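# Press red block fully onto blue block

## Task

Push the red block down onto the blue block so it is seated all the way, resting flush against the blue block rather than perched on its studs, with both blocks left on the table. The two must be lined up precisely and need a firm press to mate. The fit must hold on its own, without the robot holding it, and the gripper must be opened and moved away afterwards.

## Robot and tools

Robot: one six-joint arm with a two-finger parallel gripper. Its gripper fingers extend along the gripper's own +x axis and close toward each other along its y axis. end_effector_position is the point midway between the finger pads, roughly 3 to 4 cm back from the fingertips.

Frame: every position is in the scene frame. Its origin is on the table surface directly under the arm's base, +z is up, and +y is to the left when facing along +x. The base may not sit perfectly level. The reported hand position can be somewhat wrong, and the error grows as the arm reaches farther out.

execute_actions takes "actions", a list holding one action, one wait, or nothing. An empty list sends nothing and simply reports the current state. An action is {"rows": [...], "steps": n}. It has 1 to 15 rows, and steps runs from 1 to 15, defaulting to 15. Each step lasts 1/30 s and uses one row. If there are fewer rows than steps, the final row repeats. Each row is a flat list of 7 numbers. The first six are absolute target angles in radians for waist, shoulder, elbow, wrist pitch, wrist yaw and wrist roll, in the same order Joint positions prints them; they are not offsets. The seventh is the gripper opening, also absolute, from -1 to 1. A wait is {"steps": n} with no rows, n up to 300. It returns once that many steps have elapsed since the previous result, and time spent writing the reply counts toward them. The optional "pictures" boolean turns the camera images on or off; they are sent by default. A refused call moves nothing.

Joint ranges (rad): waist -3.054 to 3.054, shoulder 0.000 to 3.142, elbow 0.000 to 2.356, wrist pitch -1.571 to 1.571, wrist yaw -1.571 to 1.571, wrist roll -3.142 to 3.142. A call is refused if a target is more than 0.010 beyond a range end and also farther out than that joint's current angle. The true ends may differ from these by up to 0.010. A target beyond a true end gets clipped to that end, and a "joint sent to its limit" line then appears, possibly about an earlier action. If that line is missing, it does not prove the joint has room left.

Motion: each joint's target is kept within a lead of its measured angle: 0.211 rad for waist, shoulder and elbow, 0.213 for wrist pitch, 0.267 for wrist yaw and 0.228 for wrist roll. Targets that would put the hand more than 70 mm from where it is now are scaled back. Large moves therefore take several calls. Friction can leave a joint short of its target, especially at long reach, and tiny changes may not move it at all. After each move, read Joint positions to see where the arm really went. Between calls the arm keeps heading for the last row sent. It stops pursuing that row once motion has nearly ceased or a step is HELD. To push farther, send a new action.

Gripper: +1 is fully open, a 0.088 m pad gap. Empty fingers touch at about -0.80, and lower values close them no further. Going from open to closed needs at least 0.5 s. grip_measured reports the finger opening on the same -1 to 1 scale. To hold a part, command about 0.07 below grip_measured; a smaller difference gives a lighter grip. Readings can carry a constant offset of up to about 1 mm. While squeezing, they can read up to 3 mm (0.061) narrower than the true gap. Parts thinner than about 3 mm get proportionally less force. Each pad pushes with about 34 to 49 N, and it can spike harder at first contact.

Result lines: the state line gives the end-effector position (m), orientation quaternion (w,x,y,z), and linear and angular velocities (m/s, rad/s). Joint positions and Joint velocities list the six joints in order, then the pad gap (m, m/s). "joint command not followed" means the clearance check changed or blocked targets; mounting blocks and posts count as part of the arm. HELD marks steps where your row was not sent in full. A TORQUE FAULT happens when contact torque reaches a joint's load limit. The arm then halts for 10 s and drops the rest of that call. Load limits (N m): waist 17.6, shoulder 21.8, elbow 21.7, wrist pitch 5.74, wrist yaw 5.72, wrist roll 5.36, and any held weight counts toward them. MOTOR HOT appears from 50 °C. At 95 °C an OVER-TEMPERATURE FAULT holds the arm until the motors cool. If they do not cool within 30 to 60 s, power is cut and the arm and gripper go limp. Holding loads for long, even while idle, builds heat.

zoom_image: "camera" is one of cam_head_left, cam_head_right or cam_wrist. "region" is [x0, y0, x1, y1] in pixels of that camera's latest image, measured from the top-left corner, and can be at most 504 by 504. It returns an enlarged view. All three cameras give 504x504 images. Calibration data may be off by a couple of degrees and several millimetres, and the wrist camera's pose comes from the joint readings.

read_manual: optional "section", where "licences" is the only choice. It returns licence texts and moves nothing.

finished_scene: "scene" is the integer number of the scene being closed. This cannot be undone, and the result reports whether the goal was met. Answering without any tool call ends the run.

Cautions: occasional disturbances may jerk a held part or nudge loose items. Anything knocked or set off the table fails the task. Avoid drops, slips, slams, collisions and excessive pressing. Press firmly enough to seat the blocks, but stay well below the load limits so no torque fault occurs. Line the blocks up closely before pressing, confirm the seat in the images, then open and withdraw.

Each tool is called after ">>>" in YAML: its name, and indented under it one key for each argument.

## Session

>>> execute_actions:
  actions: []

Scene clock: 0.00 s of 11933.50 s.
end_effector_position=(+0.4349, -0.1962, +0.3020) grip_measured=+0.853 end_effector_quat_wxyz=(+0.442, +0.845, -0.253, -0.160) end_effector_velocity=(-0.001, -0.002, +0.001) end_effector_angular_velocity=(-0.007, -0.004, -0.003)
Joint positions: [0.546 1.704 0.863 1.443 0.725 1.04  0.081]
Joint velocities: [-0.002 -0.002 -0.002  0.007 -0.007 -0.007 -0.   ]
Heat: hottest waist 25 °C (+0.0 °C/min).
camera_calibration (this result's frames):
cam_wrist: T_world_to_cam=[[0.278268, 0.506274, -0.816244, 0.231735], [0.148628, 0.816877, 0.557335, -0.0404062], [0.948935, -0.276405, 0.152064, -0.439705], [0, 0, 0, 1]] pos_world=[0.358773, -0.205851, 0.278535]

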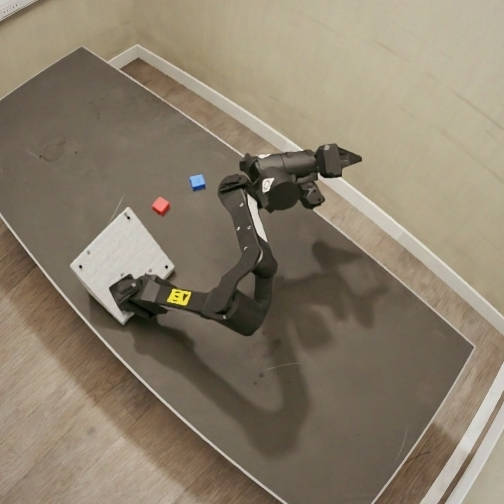

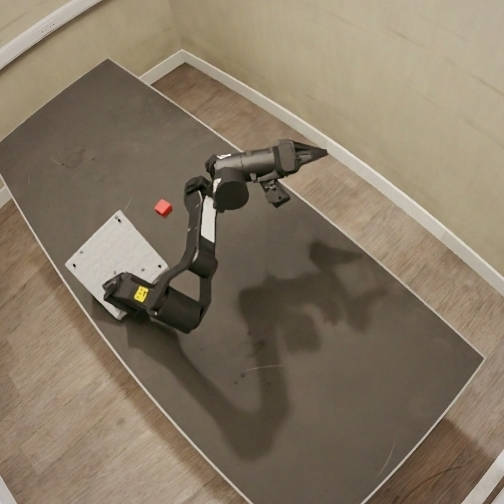

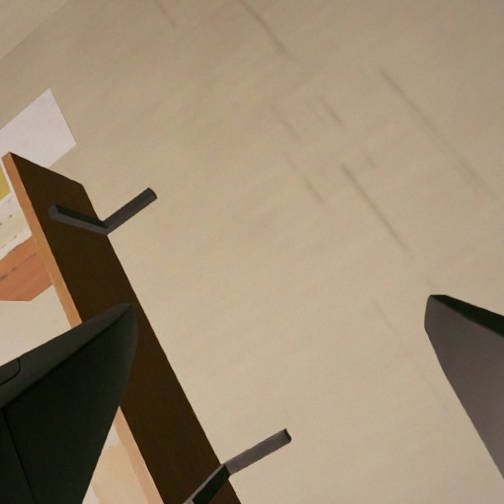

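>>> execute_actions:
  actions:
    - {"rows":[[0.97,1.9,1.261,-1.12,0.585,0.78,0.85]]}
  pictures: false

>>> execute_actions:
  actions:
    - {"steps":25}
  pictures: false

>>> execute_actions:
  actions:
    - {"rows":[[0.977,2.345,1.271,-1.12,0.585,0.78,0.85]]}

Scene clock: 11.20 s of 11933.50 s.
end_effector_position=(+0.4472, +0.0097, +0.4671) grip_measured=+0.852 end_effector_quat_wxyz=(+0.653, +0.751, -0.036, +0.089) end_effector_velocity=(-0.041, +0.316, -0.083) end_effector_angular_velocity=(-1.243, +0.586, +1.094)
Joint positions: [0.972 1.881 1.246 0.778 0.584 0.788 0.081]
Joint velocities: [ 0.242  0.012  0.159 -1.839 -0.022 -0.081 -0.   ]
Heat: hottest waist 26 °C (+5.4 °C/min).
Steps of this call (steps 1 to 90: nothing new was sent; then 7.70 s passed at rest; steps 91 to 105: all 15 steps of this action). Readings (joint positions):
91: [0.554 1.717 0.875 1.429 0.724 1.015]
92: [0.574 1.735 0.904 1.395 0.706 0.980]
94: [0.634 1.781 0.971 1.323 0.666 0.921]
98: [0.773 1.851 1.093 1.172 0.625 0.846]
105: the state above

Scene clock: 12.03 s of 11933.50 s.
end_effector_position=(+0.3194, +0.0910, +0.2350) grip_measured=+0.852 end_effector_quat_wxyz=(+0.806, +0.243, +0.532, +0.088) end_effector_velocity=(-0.257, -0.144, -0.203) end_effector_angular_velocity=(-1.268, +0.874, +1.015)
Joint positions: [ 0.969  1.894  1.251 -0.806  0.584  0.781  0.081]
Joint velocities: [-0.007 -0.002  0.002 -1.853 -0.007  0.007 -0.   ]
Heat: hottest waist 26 °C (+5.0 °C/min).
Steps of this call (steps 1 to 25: the robot went on to your last target). Readings (joint positions):
1: [0.977 1.882 1.249 0.715 0.584 0.786]
2: [0.978 1.883 1.251 0.652 0.584 0.785]
4: [0.974 1.888 1.251 0.524 0.584 0.784]
8: [0.969 1.894 1.251 0.270 0.584 0.783]
25: the state above

Scene clock: 12.53 s of 11933.50 s.
end_effector_position=(+0.2429, +0.1276, +0.1108) grip_measured=+0.852 end_effector_quat_wxyz=(+0.706, -0.067, +0.702, +0.071) end_effector_velocity=(-0.005, -0.010, -0.000) end_effector_angular_velocity=(-0.040, +0.020, +0.034)
Joint positions: [ 0.973  2.341  1.266 -1.116  0.584  0.781  0.081]
Joint velocities: [-0.002 -0.002 -0.002 -0.051  0.007 -0.007 -0.   ]
Heat: hottest waist 26 °C (+4.8 °C/min).
Steps of this call (steps 1 to 15: all 15 steps of this action). Readings (joint positions):
1: [0.969 1.923 1.255 -0.875 0.586 0.781]
2: [0.969 1.960 1.269 -0.933 0.590 0.781]
4: [0.971 2.070 1.284 -1.025 0.590 0.781]
8: [0.973 2.295 1.275 -1.095 0.584 0.781]
15: the state above
camera_calibration (this result's frames):
cam_wrist: T_world_to_cam=[[0.173705, -0.984631, 0.0181077, 0.0883499], [-0.918504, -0.155352, 0.363616, 0.234991], [-0.355214, -0.0797937, -0.931373, 0.27282], [0, 0, 0, 1]] pos_world=[0.297403, 0.145268, 0.167051]

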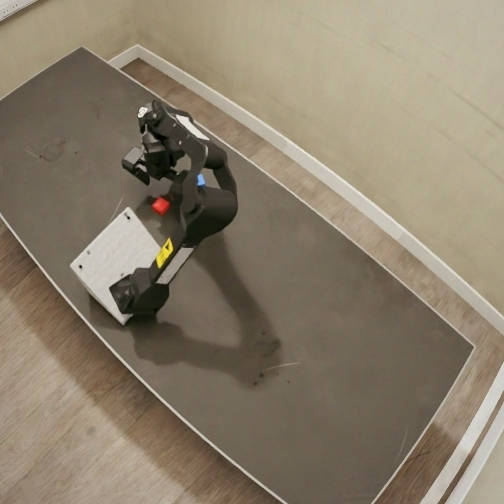

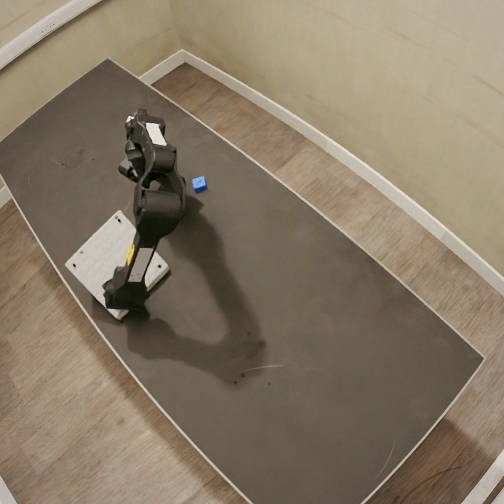

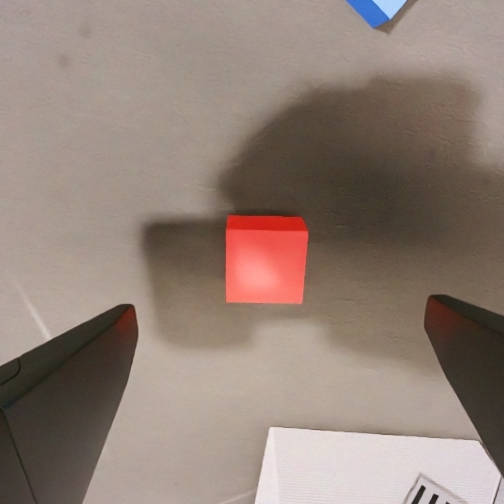

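>>> execute_actions:
  actions:
    - {"rows":[[0.935,2.355,1.195,-1.03,0.6,0.79,0.6],[0.935,2.355,1.195,-1.03,0.6,0.79,0.6],[0.935,2.355,1.195,-1.03,0.6,0.79,0.6],[0.9,2.38,1.135,-0.93,0.625,0.75,0.6],[0.9,2.38,1.135,-0.93,0.625,0.75,0.6],[0.9,2.38,1.135,-0.93,0.625,0.75,0.6],[0.861,2.402,1.079,-0.824,0.65,0.715,0.6]]}

Scene clock: 20.20 s of 11933.50 s.
end_effector_position=(+0.2370, +0.1269, +0.0429) grip_measured=+0.603 end_effector_quat_wxyz=(+0.704, -0.054, +0.706, +0.052) end_effector_velocity=(+0.012, +0.010, -0.001) end_effector_angular_velocity=(+0.041, -0.062, -0.019)
Joint positions: [ 0.86   2.396  1.088 -0.83   0.646  0.719  0.069]
Joint velocities: [-0.002 -0.002 -0.007  0.095  0.022 -0.037 -0.001]
Heat: hottest waist 27 °C (+5.9 °C/min).
Steps of this call (steps 1 to 15: the robot went on to your last target; steps 16 to 90: nothing new was sent; then 4.17 s passed at rest; steps 91 to 105: all 15 steps of this action). Readings (joint positions):
91: [0.971 2.341 1.257 -1.101 0.586 0.781]
92: [0.964 2.341 1.245 -1.075 0.589 0.783]
94: [0.944 2.346 1.213 -1.030 0.599 0.779]
98: [0.891 2.373 1.133 -0.899 0.629 0.741]
105: the state above
camera_calibration (this result's frames):
cam_wrist: T_world_to_cam=[[0.129143, -0.991311, 0.0249823, 0.100976], [-0.921654, -0.110696, 0.371888, 0.248853], [-0.365892, -0.0710516, -0.927941, 0.208715], [0, 0, 0, 1]] pos_world=[0.292683, 0.142475, 0.098607]

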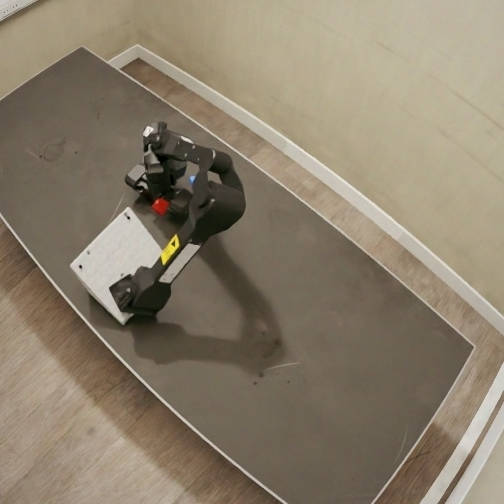

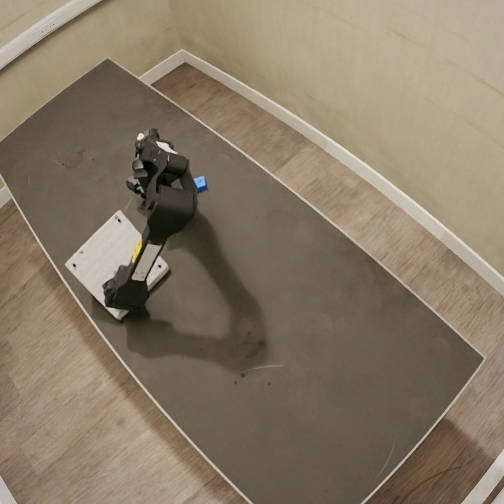

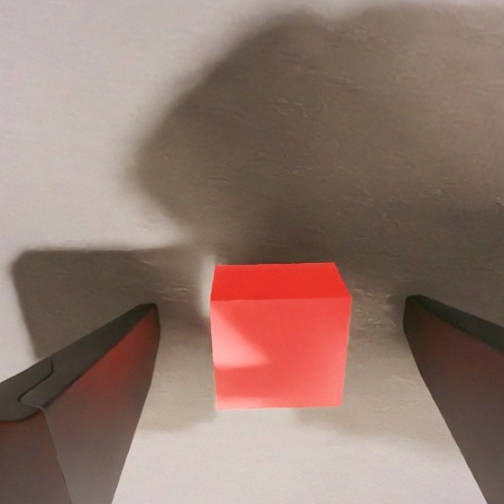

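>>> execute_actions:
  actions:
    - {"rows":[[0.861,2.402,1.079,-0.824,0.65,0.715,-0.27]]}
  pictures: false

>>> execute_actions:
  actions:
    - {"rows":[[0.977,2.335,1.271,-1.12,0.585,0.7,-0.27]],"steps":11}
  pictures: false

>>> execute_actions:
  actions:
    - {"rows":[[0.9,2.39,1.42,-1.16,0.62,0.3,-0.27],[0.9,2.39,1.42,-1.16,0.62,0.3,-0.27],[0.9,2.39,1.42,-1.16,0.62,0.3,-0.27],[0.9,2.39,1.42,-1.16,0.62,0.3,-0.27],[0.82,2.45,1.56,-1.2,0.66,0,-0.27],[0.82,2.45,1.56,-1.2,0.66,0,-0.27],[0.82,2.45,1.56,-1.2,0.66,0,-0.27],[0.82,2.45,1.56,-1.2,0.66,0,-0.27],[0.75,2.51,1.688,-1.23,0.706,-0.218,-0.27]]}
  pictures: false

>>> execute_actions:
  actions:
    - {"steps":15}

Scene clock: 29.13 s of 11933.50 s.
end_effector_position=(+0.2376, +0.1275, +0.0430) grip_measured=-0.174 end_effector_quat_wxyz=(+0.706, -0.053, +0.705, +0.052) end_effector_velocity=(-0.000, +0.001, -0.000) end_effector_angular_velocity=(+0.009, +0.004, +0.001)
Joint positions: [ 0.861  2.396  1.088 -0.825  0.647  0.717  0.03 ]
Joint velocities: [-0.002 -0.002 -0.002  0.007 -0.007 -0.007 -0.   ]
Heat: hottest waist 28 °C (+6.2 °C/min).
Steps of this call (steps 1 to 15: the robot went on to your last target; steps 16 to 90: nothing new was sent; then 5.43 s passed at rest; steps 91 to 105: all 15 steps of this action). Readings (joint positions):
91: [0.860 2.396 1.088 -0.826 0.646 0.718]
92: [0.860 2.396 1.088 -0.826 0.646 0.718]
94: [0.860 2.396 1.088 -0.826 0.646 0.717]
98: [0.861 2.396 1.088 -0.826 0.647 0.717]
105: the state above

Scene clock: 29.50 s of 11933.50 s.
end_effector_position=(+0.2439, +0.1274, +0.1130) grip_measured=-0.174 end_effector_quat_wxyz=(+0.707, -0.093, +0.694, +0.098) end_effector_velocity=(-0.016, -0.014, -0.004) end_effector_angular_velocity=(-0.031, +0.115, +0.060)
Joint positions: [ 0.977  2.334  1.265 -1.113  0.589  0.702  0.03 ]
Joint velocities: [-0.022 -0.002 -0.002 -0.095 -0.066 -0.022 -0.   ]
Heat: hottest waist 28 °C (+6.1 °C/min).
Steps of this call (steps 1 to 11: all 11 steps of this action). Readings (joint positions):
1: [0.868 2.394 1.113 -0.874 0.638 0.715]
2: [0.890 2.393 1.146 -0.943 0.621 0.710]
4: [0.942 2.376 1.206 -1.032 0.602 0.706]
8: [0.979 2.335 1.264 -1.098 0.594 0.703]
11: the state above

Scene clock: 30.00 s of 11933.50 s.
end_effector_position=(+0.3542, +0.1058, +0.0997) grip_measured=-0.174 end_effector_quat_wxyz=(+0.636, -0.308, +0.636, +0.311) end_effector_velocity=(+0.020, -0.007, -0.013) end_effector_angular_velocity=(-0.012, +0.018, +0.460)
Joint positions: [ 0.742  2.491  1.668 -1.225  0.701 -0.174  0.03 ]
Joint velocities: [-0.056  0.051  0.085 -0.022  0.022 -0.505 -0.   ]
Heat: hottest waist 28 °C (+6.0 °C/min).
Steps of this call (steps 1 to 15: all 15 steps of this action). Readings (joint positions):
1: [0.971 2.344 1.284 -1.134 0.588 0.648]
2: [0.956 2.357 1.315 -1.145 0.594 0.577]
4: [0.920 2.374 1.372 -1.142 0.610 0.447]
8: [0.839 2.422 1.517 -1.178 0.650 0.178]
15: the state above

Scene clock: 30.50 s of 11933.50 s.
end_effector_position=(+0.3546, +0.1078, +0.1005) grip_measured=-0.174 end_effector_quat_wxyz=(+0.629, -0.324, +0.628, +0.325) end_effector_velocity=(-0.003, +0.000, -0.000) end_effector_angular_velocity=(+0.012, +0.021, -0.004)
Joint positions: [ 0.746  2.498  1.675 -1.228  0.703 -0.215  0.03 ]
Joint velocities: [-0.002 -0.002 -0.002 -0.007 -0.022  0.007 -0.   ]
Heat: hottest waist 28 °C (+5.9 °C/min).
Steps of this call (steps 1 to 15: the robot went on to your last target). Readings (joint positions):
1: [0.741 2.493 1.670 -1.226 0.702 -0.187]
2: [0.742 2.495 1.672 -1.226 0.702 -0.196]
4: [0.745 2.497 1.673 -1.227 0.702 -0.207]
8: [0.746 2.498 1.674 -1.228 0.702 -0.213]
15: the state above
camera_calibration (this result's frames):
cam_wrist: T_world_to_cam=[[0.803115, -0.595388, 0.022798, -0.21597], [-0.560793, -0.742416, 0.36651, 0.274372], [-0.20129, -0.307134, -0.930135, 0.27119], [0, 0, 0, 1]] pos_world=[0.381903, 0.158404, 0.156607]

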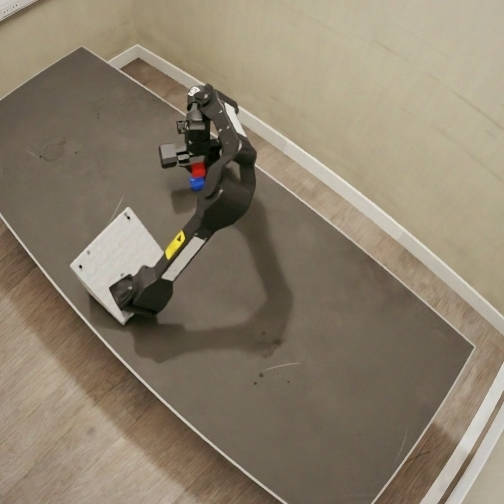

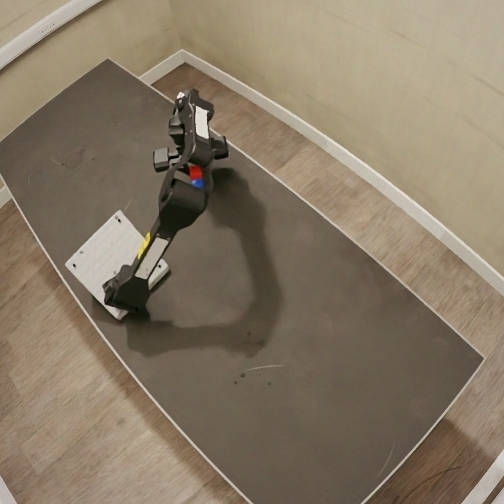

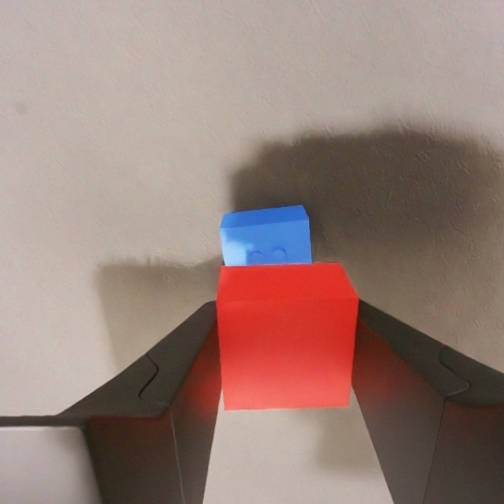

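>>> execute_actions:
  actions:
    - {"rows":[[0.725,2.505,1.62,-1.16,0.72,-0.3,-0.27],[0.725,2.505,1.62,-1.16,0.72,-0.3,-0.27],[0.725,2.505,1.62,-1.16,0.72,-0.3,-0.27],[0.725,2.505,1.62,-1.16,0.72,-0.3,-0.27],[0.702,2.505,1.573,-1.097,0.73,-0.353,-0.27]]}

>>> zoom_image:
  camera: "cam_wrist"
  region: [200,195,380,315]

Scene clock: 39.13 s of 11933.50 s.
end_effector_position=(+0.3532, +0.1070, +0.0701) grip_measured=-0.174 end_effector_quat_wxyz=(+0.615, -0.350, +0.615, +0.348) end_effector_velocity=(-0.001, -0.002, -0.002) end_effector_angular_velocity=(+0.002, +0.014, +0.022)
Joint positions: [ 0.698  2.499  1.583 -1.101  0.727 -0.349  0.03 ]
Joint velocities: [-0.007 -0.002 -0.002 -0.007 -0.007 -0.022 -0.   ]
Heat: hottest waist 30 °C (+7.7 °C/min).
Steps of this call (steps 1 to 15: the robot went on to your last target; steps 16 to 90: nothing new was sent; then 5.13 s passed at rest; steps 91 to 105: all 15 steps of this action). Readings (joint positions):
91: [0.745 2.498 1.669 -1.215 0.706 -0.236]
92: [0.742 2.498 1.660 -1.197 0.710 -0.256]
94: [0.733 2.498 1.645 -1.178 0.713 -0.278]
98: [0.707 2.499 1.596 -1.118 0.724 -0.334]
105: the state above
camera_calibration (this result's frames):
cam_wrist: T_world_to_cam=[[0.847684, -0.529926, 0.0246965, -0.237563], [-0.500297, -0.783072, 0.369461, 0.266919], [-0.176448, -0.325542, -0.928918, 0.235455], [0, 0, 0, 1]] pos_world=[0.376463, 0.159777, 0.125969]

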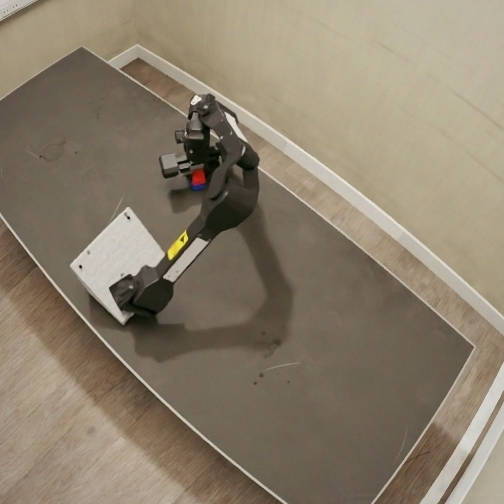

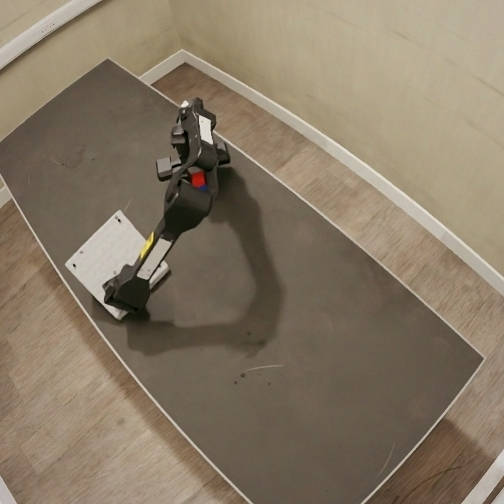

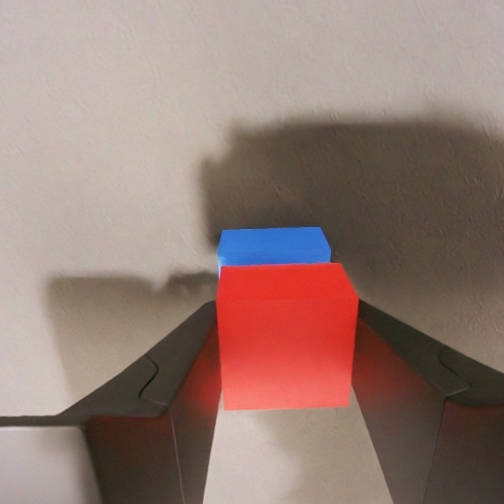

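Region (200, 195, 380, 315) of cam_wrist's 504x504 image, scaled by 2.800, with more detail than that image has.

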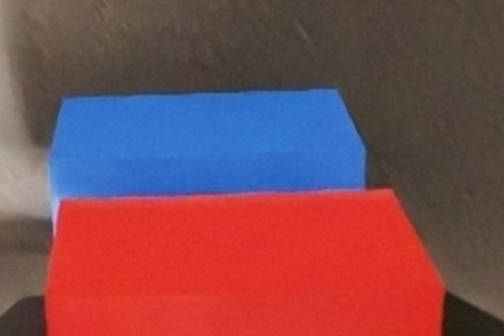

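>>> execute_actions:
  actions:
    - {"rows":[[0.693,2.5,1.566,-1.087,0.719,-0.357,-0.27]]}

>>> zoom_image:
  camera: "cam_wrist"
  region: [200,195,380,315]

Scene clock: 43.27 s of 11933.50 s.
end_effector_position=(+0.3528, +0.1072, +0.0673) grip_measured=-0.174 end_effector_quat_wxyz=(+0.615, -0.347, +0.616, +0.350) end_effector_velocity=(-0.003, -0.001, -0.001) end_effector_angular_velocity=(-0.000, +0.014, -0.001)
Joint positions: [ 0.692  2.499  1.576 -1.089  0.723 -0.355  0.03 ]
Joint velocities: [-0.002 -0.002 -0.007 -0.007 -0.007  0.007 -0.   ]
Heat: hottest waist 30 °C (+6.9 °C/min).
Steps of this call (steps 1 to 15: the robot went on to your last target; steps 16 to 90: nothing new was sent; then 0.63 s passed at rest; steps 91 to 105: all 15 steps of this action). Readings (joint positions):
91: [0.698 2.499 1.581 -1.097 0.727 -0.352]
92: [0.697 2.499 1.580 -1.094 0.727 -0.352]
94: [0.695 2.499 1.578 -1.091 0.725 -0.353]
98: [0.692 2.499 1.576 -1.090 0.723 -0.354]
105: the state above
camera_calibration (this result's frames):
cam_wrist: T_world_to_cam=[[0.847079, -0.531138, 0.0186758, -0.236288], [-0.49979, -0.784149, 0.36786, 0.267973], [-0.18074, -0.320941, -0.929694, 0.233884], [0, 0, 0, 1]] pos_world=[0.376357, 0.159692, 0.123277]

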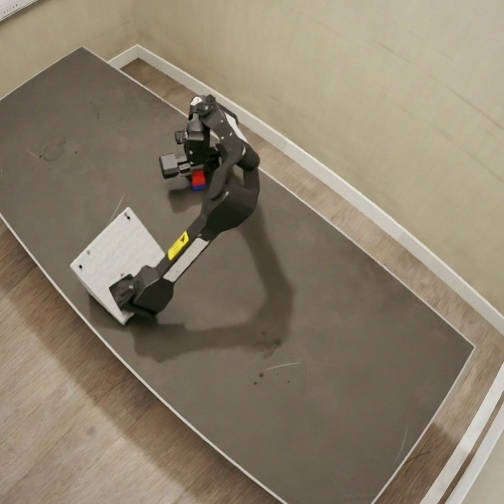

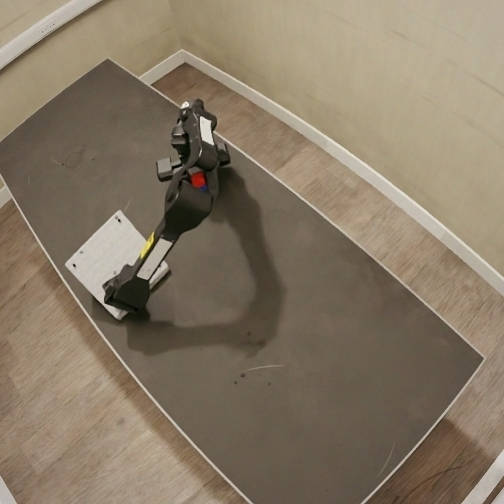

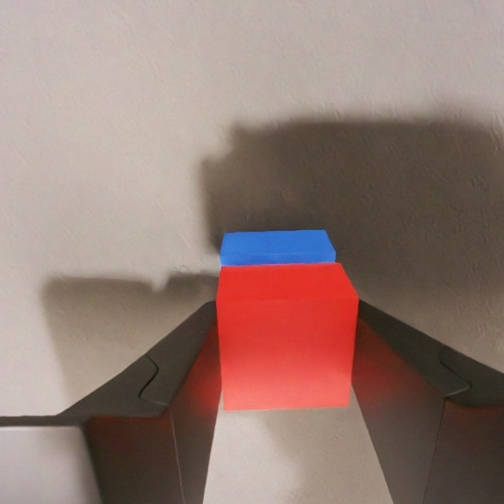

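Region (200, 195, 380, 315) of cam_wrist's 504x504 image, scaled by 2.800, with more detail than that image has.

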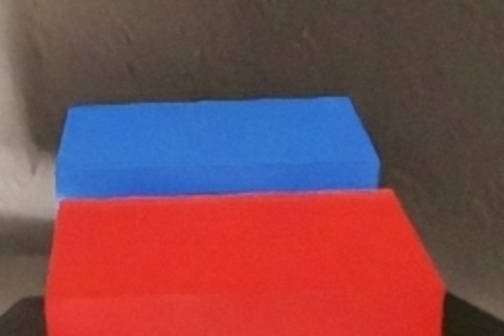

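Left .6, forward .6, down 2 mm.

>>> execute_actions:
  actions:
    - {"rows":[[0.693,2.5,1.566,-1.085,0.715,-0.357,-0.27],[0.693,2.5,1.566,-1.085,0.715,-0.357,-0.27],[0.693,2.5,1.566,-1.085,0.715,-0.357,-0.27],[0.693,2.5,1.566,-1.085,0.715,-0.357,-0.27],[0.690,2.5,1.56,-1.076,0.716,-0.359,-0.27]]}

>>> zoom_image:
  camera: "cam_wrist"
  region: [200,195,380,315]

Scene clock: 47.77 s of 11933.50 s.
end_effector_position=(+0.3526, +0.1082, +0.0658) grip_measured=-0.174 end_effector_quat_wxyz=(+0.616, -0.344, +0.616, +0.351) end_effector_velocity=(+0.001, -0.000, -0.002) end_effector_angular_velocity=(-0.005, -0.004, +0.033)
Joint positions: [ 0.69   2.499  1.571 -1.079  0.719 -0.356  0.03 ]
Joint velocities: [-0.002  0.002 -0.002  0.007  0.007 -0.037  0.   ]
Heat: hottest waist 31 °C (+7.5 °C/min).
Steps of this call (steps 1 to 15: the robot went on to your last target; steps 16 to 90: nothing new was sent; then 1.00 s passed at rest; steps 91 to 105: all 15 steps of this action). Readings (joint positions):
91: [0.692 2.499 1.576 -1.089 0.722 -0.355]
92: [0.692 2.499 1.576 -1.088 0.720 -0.355]
94: [0.692 2.499 1.576 -1.088 0.719 -0.355]
98: [0.691 2.499 1.572 -1.081 0.719 -0.356]
105: the state above
camera_calibration (this result's frames):
cam_wrist: T_world_to_cam=[[0.845194, -0.534248, 0.0150141, -0.23437], [-0.502244, -0.78433, 0.364113, 0.270314], [-0.18275, -0.315287, -0.931234, 0.232955], [0, 0, 0, 1]] pos_world=[0.376424, 0.160252, 0.12203]

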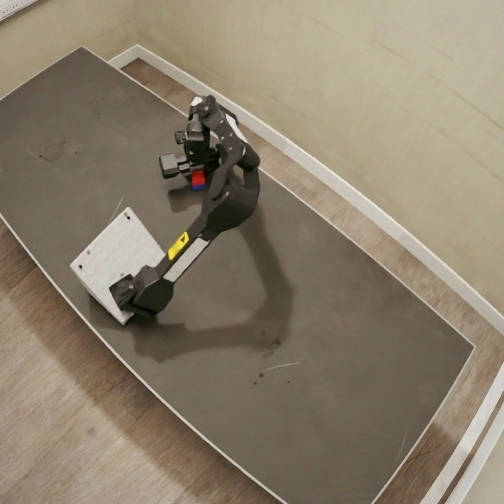

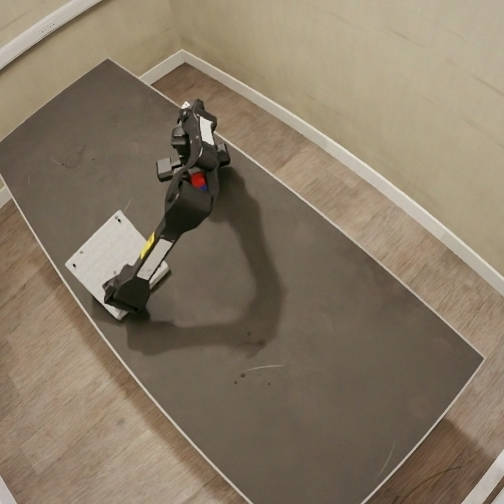

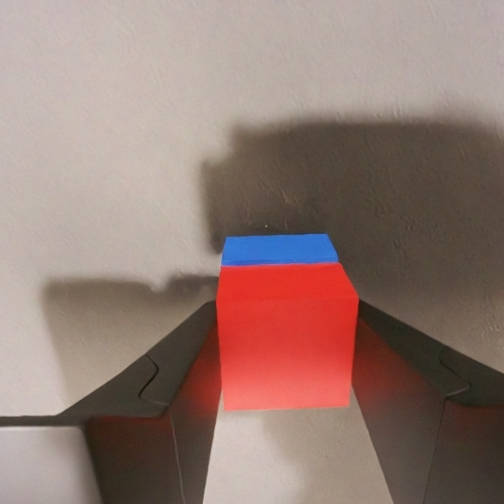

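Region (200, 195, 380, 315) of cam_wrist's 504x504 image, scaled by 2.800, with more detail than that image has.

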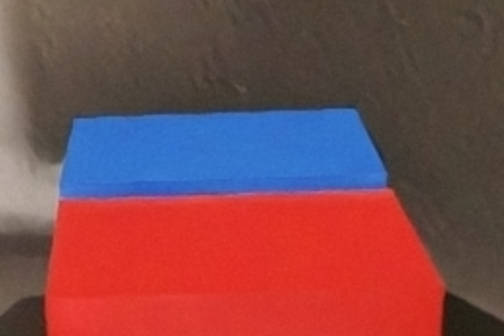

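Ramp the press.

>>> execute_actions:
  actions:
    - {"rows":[[0.685,2.505,1.553,-1.07,0.72,-0.362,-0.3],[0.685,2.505,1.553,-1.07,0.72,-0.362,-0.3],[0.685,2.505,1.553,-1.07,0.72,-0.362,-0.3],[0.67,2.52,1.54,-1.06,0.72,-0.365,-0.3],[0.67,2.52,1.54,-1.06,0.72,-0.365,-0.3],[0.67,2.52,1.54,-1.06,0.72,-0.365,-0.3],[0.65,2.535,1.53,-1.055,0.72,-0.365,-0.3],[0.65,2.535,1.53,-1.055,0.72,-0.365,-0.3],[0.65,2.535,1.53,-1.055,0.72,-0.365,-0.3],[0.61,2.565,1.505,-1.045,0.725,-0.365,-0.3]]}

>>> zoom_image:
  camera: "cam_wrist"
  region: [200,195,380,315]

Scene clock: 56.37 s of 11933.50 s.
end_effector_position=(+0.3482, +0.1102, +0.0592) grip_measured=-0.174 end_effector_quat_wxyz=(+0.612, -0.344, +0.617, +0.356) end_effector_velocity=(-0.005, +0.001, -0.004) end_effector_angular_velocity=(+0.000, +0.013, +0.014)
Joint positions: [ 0.685  2.503  1.548 -1.057  0.712 -0.364  0.03 ]
Joint velocities: [-0.002  0.002 -0.017  0.007 -0.007 -0.007 -0.   ]
Heat: hottest waist 32 °C (+7.5 °C/min).
Steps of this call (steps 1 to 15: the robot went on to your last target; steps 16 to 90: nothing new was sent; then 5.10 s passed at rest; steps 91 to 105: all 15 steps of this action). Readings (joint positions):
91: [0.690 2.499 1.570 -1.078 0.719 -0.357]
92: [0.690 2.499 1.568 -1.076 0.719 -0.358]
94: [0.689 2.499 1.565 -1.073 0.719 -0.360]
98: [0.688 2.499 1.558 -1.065 0.717 -0.362]
105: the state above
camera_calibration (this result's frames):
cam_wrist: T_world_to_cam=[[0.849051, -0.52829, 0.00457827, -0.23079], [-0.492824, -0.78887, 0.367163, 0.269064], [-0.190357, -0.313997, -0.930145, 0.229105], [0, 0, 0, 1]] pos_world=[0.372166, 0.162271, 0.115367]

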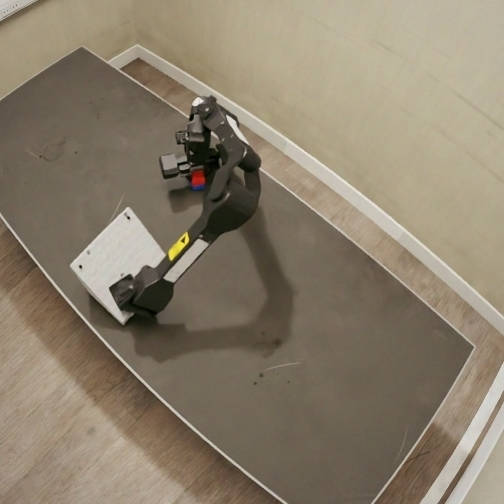

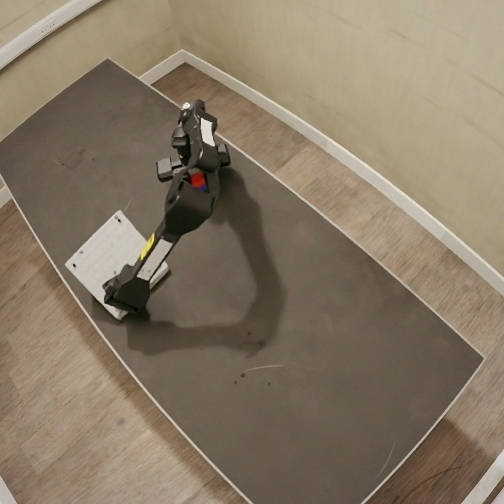

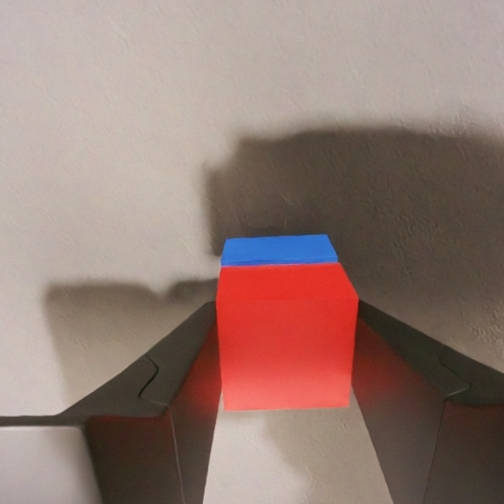

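Region (200, 195, 380, 315) of cam_wrist's 504x504 image, scaled by 2.800, with more detail than that image has.

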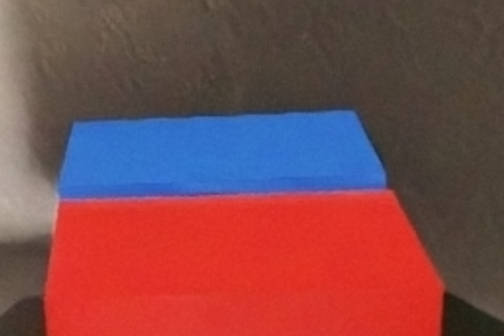

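>>> execute_actions:
  actions:
    - {"rows":[[0.565,2.585,1.50,-1.045,0.735,-0.39,-0.3]]}

>>> zoom_image:
  camera: "cam_wrist"
  region: [200,195,380,315]

Scene clock: 60.83 s of 11933.50 s.
end_effector_position=(+0.3470, +0.1103, +0.0568) grip_measured=-0.172 end_effector_quat_wxyz=(+0.606, -0.344, +0.616, +0.367) end_effector_velocity=(+0.000, -0.001, -0.001) end_effector_angular_velocity=(-0.004, -0.005, +0.019)
Joint positions: [ 0.678  2.504  1.547 -1.056  0.699 -0.386  0.031]
Joint velocities: [-0.002 -0.002 -0.007  0.007  0.007 -0.022 -0.   ]
Heat: hottest waist 31 °C (+6.0 °C/min).
Steps of this call (steps 1 to 15: the robot went on to your last target; steps 16 to 90: nothing new was sent; then 0.97 s passed at rest; steps 91 to 105: all 15 steps of this action). Readings (joint positions):
91: [0.683 2.504 1.547 -1.056 0.711 -0.370]
92: [0.680 2.504 1.547 -1.056 0.705 -0.376]
94: [0.678 2.504 1.547 -1.056 0.699 -0.382]
98: [0.678 2.504 1.547 -1.056 0.699 -0.385]
105: the state above
camera_calibration (this result's frames):
cam_wrist: T_world_to_cam=[[0.858641, -0.512429, -0.0123233, -0.233899], [-0.472988, -0.80136, 0.366204, 0.263994], [-0.197529, -0.308609, -0.930453, 0.22864], [0, 0, 0, 1]] pos_world=[0.370864, 0.162258, 0.11318]

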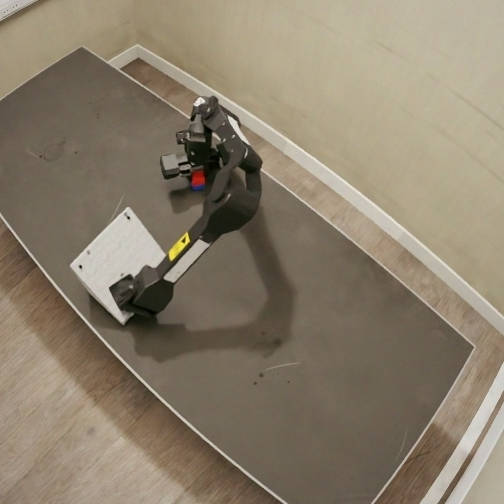

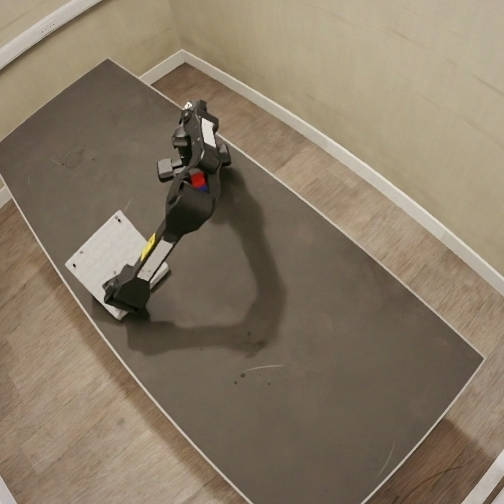

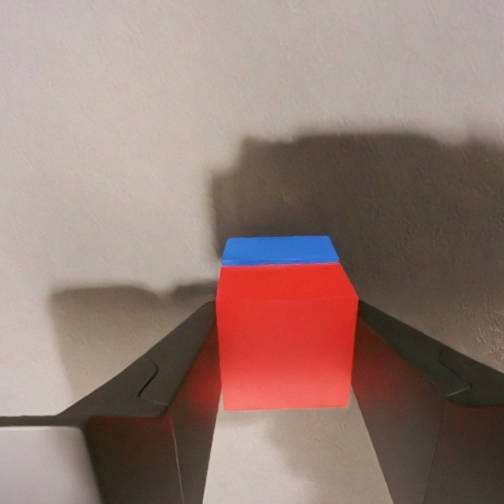

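Region (200, 195, 380, 315) of cam_wrist's 504x504 image, scaled by 2.800, with more detail than that image has.

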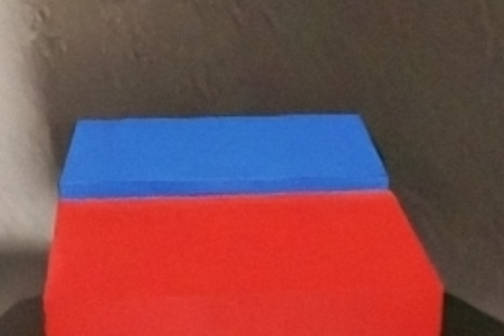

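>>> execute_actions:
  actions:
    - {"rows":[[0.702,2.497,1.583,-1.088,0.73,-0.37,-0.3]]}

>>> zoom_image:
  camera: "cam_wrist"
  region: [200,195,380,315]

Scene clock: 67.50 s of 11933.50 s.
end_effector_position=(+0.3524, +0.1073, +0.0687) grip_measured=-0.172 end_effector_quat_wxyz=(+0.613, -0.355, +0.610, +0.354) end_effector_velocity=(-0.001, +0.000, +0.002) end_effector_angular_velocity=(+0.005, +0.004, +0.011)
Joint positions: [ 0.697  2.495  1.57  -1.086  0.727 -0.373  0.031]
Joint velocities: [ 0.002 -0.002  0.002 -0.007 -0.007 -0.007 -0.   ]
Heat: hottest waist 31 °C (+5.0 °C/min).
Steps of this call (steps 1 to 15: the robot went on to your last target; steps 16 to 90: nothing new was sent; then 3.17 s passed at rest; steps 91 to 105: all 15 steps of this action). Readings (joint positions):
91: [0.683 2.494 1.556 -1.059 0.708 -0.385]
92: [0.687 2.494 1.562 -1.065 0.722 -0.382]
94: [0.692 2.495 1.564 -1.075 0.727 -0.377]
98: [0.693 2.495 1.567 -1.084 0.727 -0.374]
105: the state above
camera_calibration (this result's frames):
cam_wrist: T_world_to_cam=[[0.857556, -0.513707, 0.0265032, -0.24197], [-0.486524, -0.793294, 0.366032, 0.263746], [-0.167008, -0.326788, -0.930225, 0.230979], [0, 0, 0, 1]] pos_world=[0.374397, 0.160408, 0.124736]

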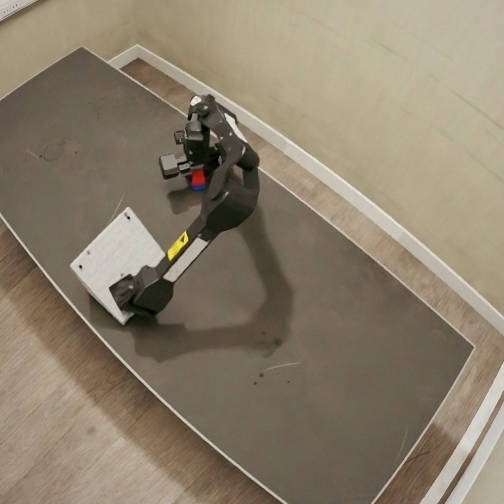

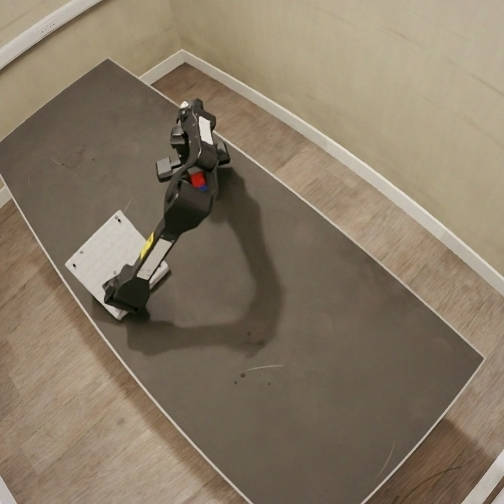

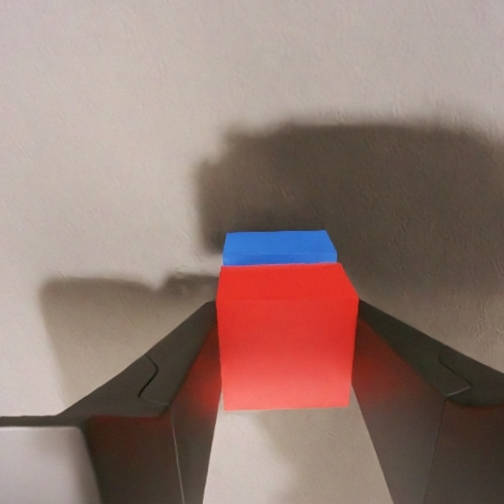

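Region (200, 195, 380, 315) of cam_wrist's 504x504 image, scaled by 2.800, with more detail than that image has.

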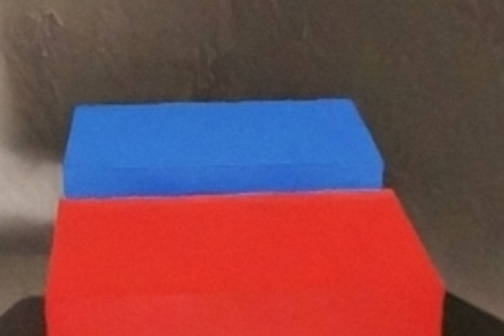

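>>> execute_actions:
  actions:
    - {"rows":[[0.692,2.509,1.57,-1.079,0.73,-0.362,-0.3],[0.692,2.509,1.57,-1.079,0.73,-0.362,-0.3],[0.692,2.509,1.57,-1.079,0.73,-0.362,-0.3],[0.692,2.509,1.57,-1.079,0.73,-0.362,-0.3],[0.692,2.509,1.57,-1.079,0.73,-0.362,-0.3],[0.692,2.509,1.57,-1.079,0.73,-0.362,-0.3],[0.68,2.525,1.56,-1.075,0.73,-0.362,-0.3],[0.68,2.525,1.56,-1.075,0.73,-0.362,-0.3],[0.68,2.525,1.56,-1.075,0.73,-0.362,-0.3],[0.64,2.565,1.535,-1.06,0.73,-0.365,-0.3]]}

>>> zoom_image:
  camera: "cam_wrist"
  region: [200,195,380,315]

Scene clock: 73.73 s of 11933.50 s.
end_effector_position=(+0.3509, +0.1090, +0.0611) grip_measured=-0.172 end_effector_quat_wxyz=(+0.610, -0.352, +0.616, +0.352) end_effector_velocity=(-0.003, +0.001, -0.004) end_effector_angular_velocity=(+0.002, +0.011, +0.010)
Joint positions: [ 0.688  2.511  1.566 -1.075  0.728 -0.364  0.031]
Joint velocities: [-0.002  0.002 -0.012  0.007 -0.007 -0.007 -0.   ]
Heat: hottest waist 32 °C (+6.0 °C/min).
Steps of this call (steps 1 to 15: the robot went on to your last target; steps 16 to 90: nothing new was sent; then 2.73 s passed at rest; steps 91 to 105: all 15 steps of this action). Readings (joint positions):
91: [0.697 2.495 1.570 -1.086 0.727 -0.371]
92: [0.697 2.495 1.570 -1.086 0.727 -0.369]
94: [0.694 2.496 1.570 -1.083 0.727 -0.366]
98: [0.689 2.501 1.570 -1.080 0.728 -0.365]
105: the state above
camera_calibration (this result's frames):
cam_wrist: T_world_to_cam=[[0.85344, -0.520857, 0.0186381, -0.236897], [-0.488664, -0.787231, 0.376132, 0.266631], [-0.181239, -0.330114, -0.926379, 0.229321], [0, 0, 0, 1]] pos_world=[0.374033, 0.162213, 0.116565]

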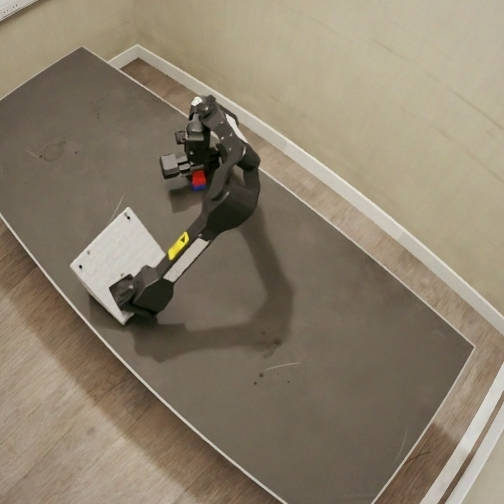

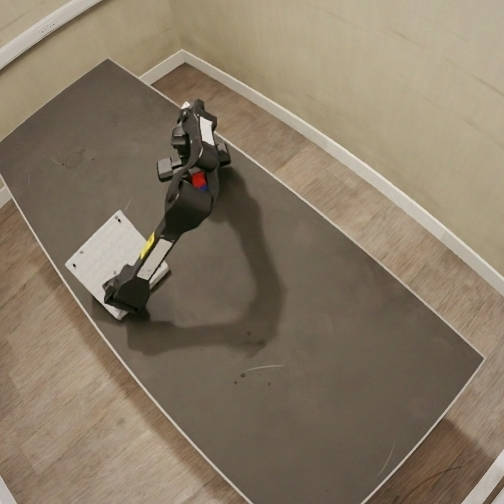

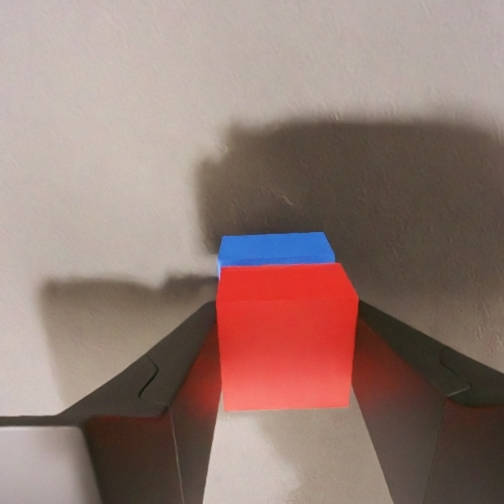

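Region (200, 195, 380, 315) of cam_wrist's 504x504 image, scaled by 2.800, with more detail than that image has.

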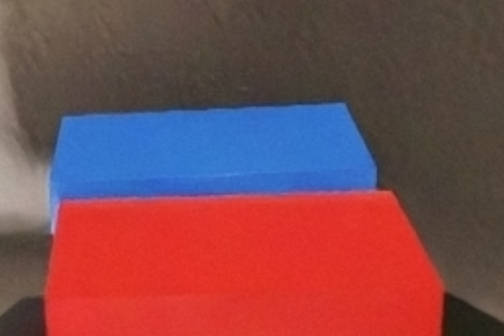

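>>> execute_actions:
  actions:
    - {"rows":[[0.702,2.506,1.575,-1.08,0.728,-0.375,-0.3]]}

>>> zoom_image:
  camera: "cam_wrist"
  region: [200,195,380,315]

Scene clock: 77.57 s of 11933.50 s.
end_effector_position=(+0.3514, +0.1102, +0.0659) grip_measured=-0.172 end_effector_quat_wxyz=(+0.612, -0.358, +0.610, +0.354) end_effector_velocity=(-0.004, -0.003, -0.000) end_effector_angular_velocity=(-0.005, +0.019, +0.020)
Joint positions: [ 0.699  2.506  1.568 -1.078  0.731 -0.373  0.031]
Joint velocities: [-0.002 -0.002 -0.002 -0.022 -0.007 -0.007 -0.   ]
Heat: hottest waist 31 °C (+4.1 °C/min).
Steps of this call (steps 1 to 15: the robot went on to your last target; steps 16 to 90: nothing new was sent; then 0.33 s passed at rest; steps 91 to 105: all 15 steps of this action). Readings (joint positions):
91: [0.690 2.506 1.567 -1.073 0.729 -0.365]
92: [0.693 2.506 1.568 -1.073 0.732 -0.367]
94: [0.699 2.506 1.568 -1.073 0.732 -0.370]
98: [0.699 2.506 1.568 -1.077 0.731 -0.372]
105: the state above
camera_calibration (this result's frames):
cam_wrist: T_world_to_cam=[[0.859536, -0.51019, 0.0300699, -0.240965], [-0.483828, -0.793345, 0.369479, 0.265397], [-0.164649, -0.332129, -0.928753, 0.228823], [0, 0, 0, 1]] pos_world=[0.3732, 0.163612, 0.121707]

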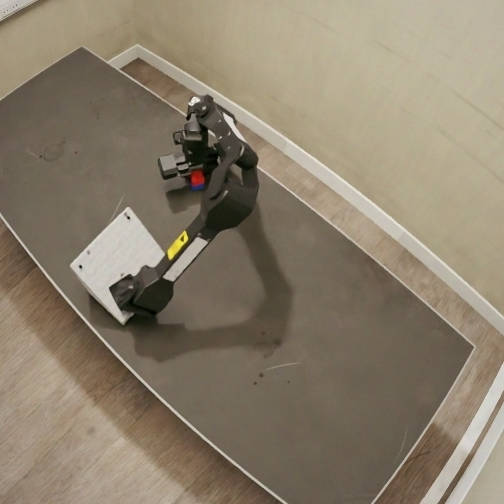

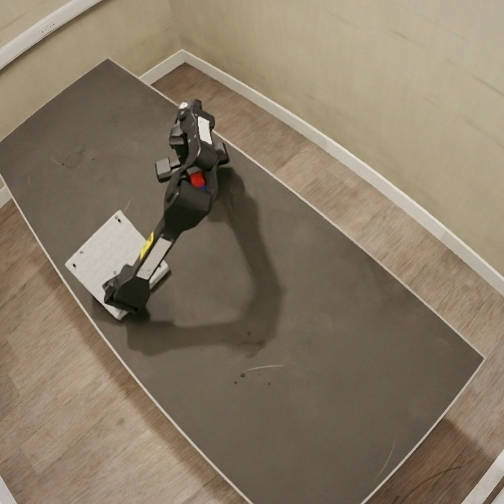

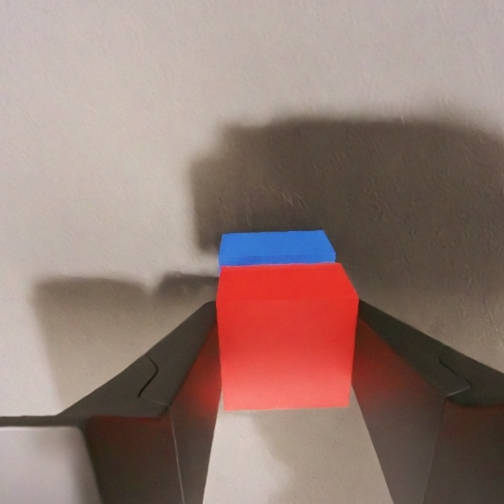

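Region (200, 195, 380, 315) of cam_wrist's 504x504 image, scaled by 2.800, with more detail than that image has.

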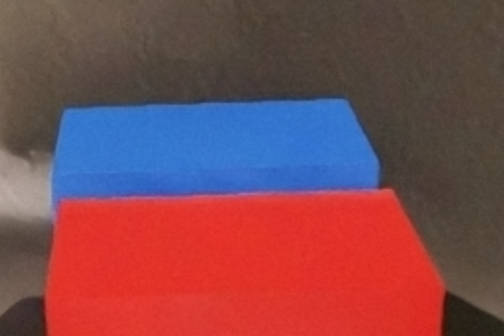

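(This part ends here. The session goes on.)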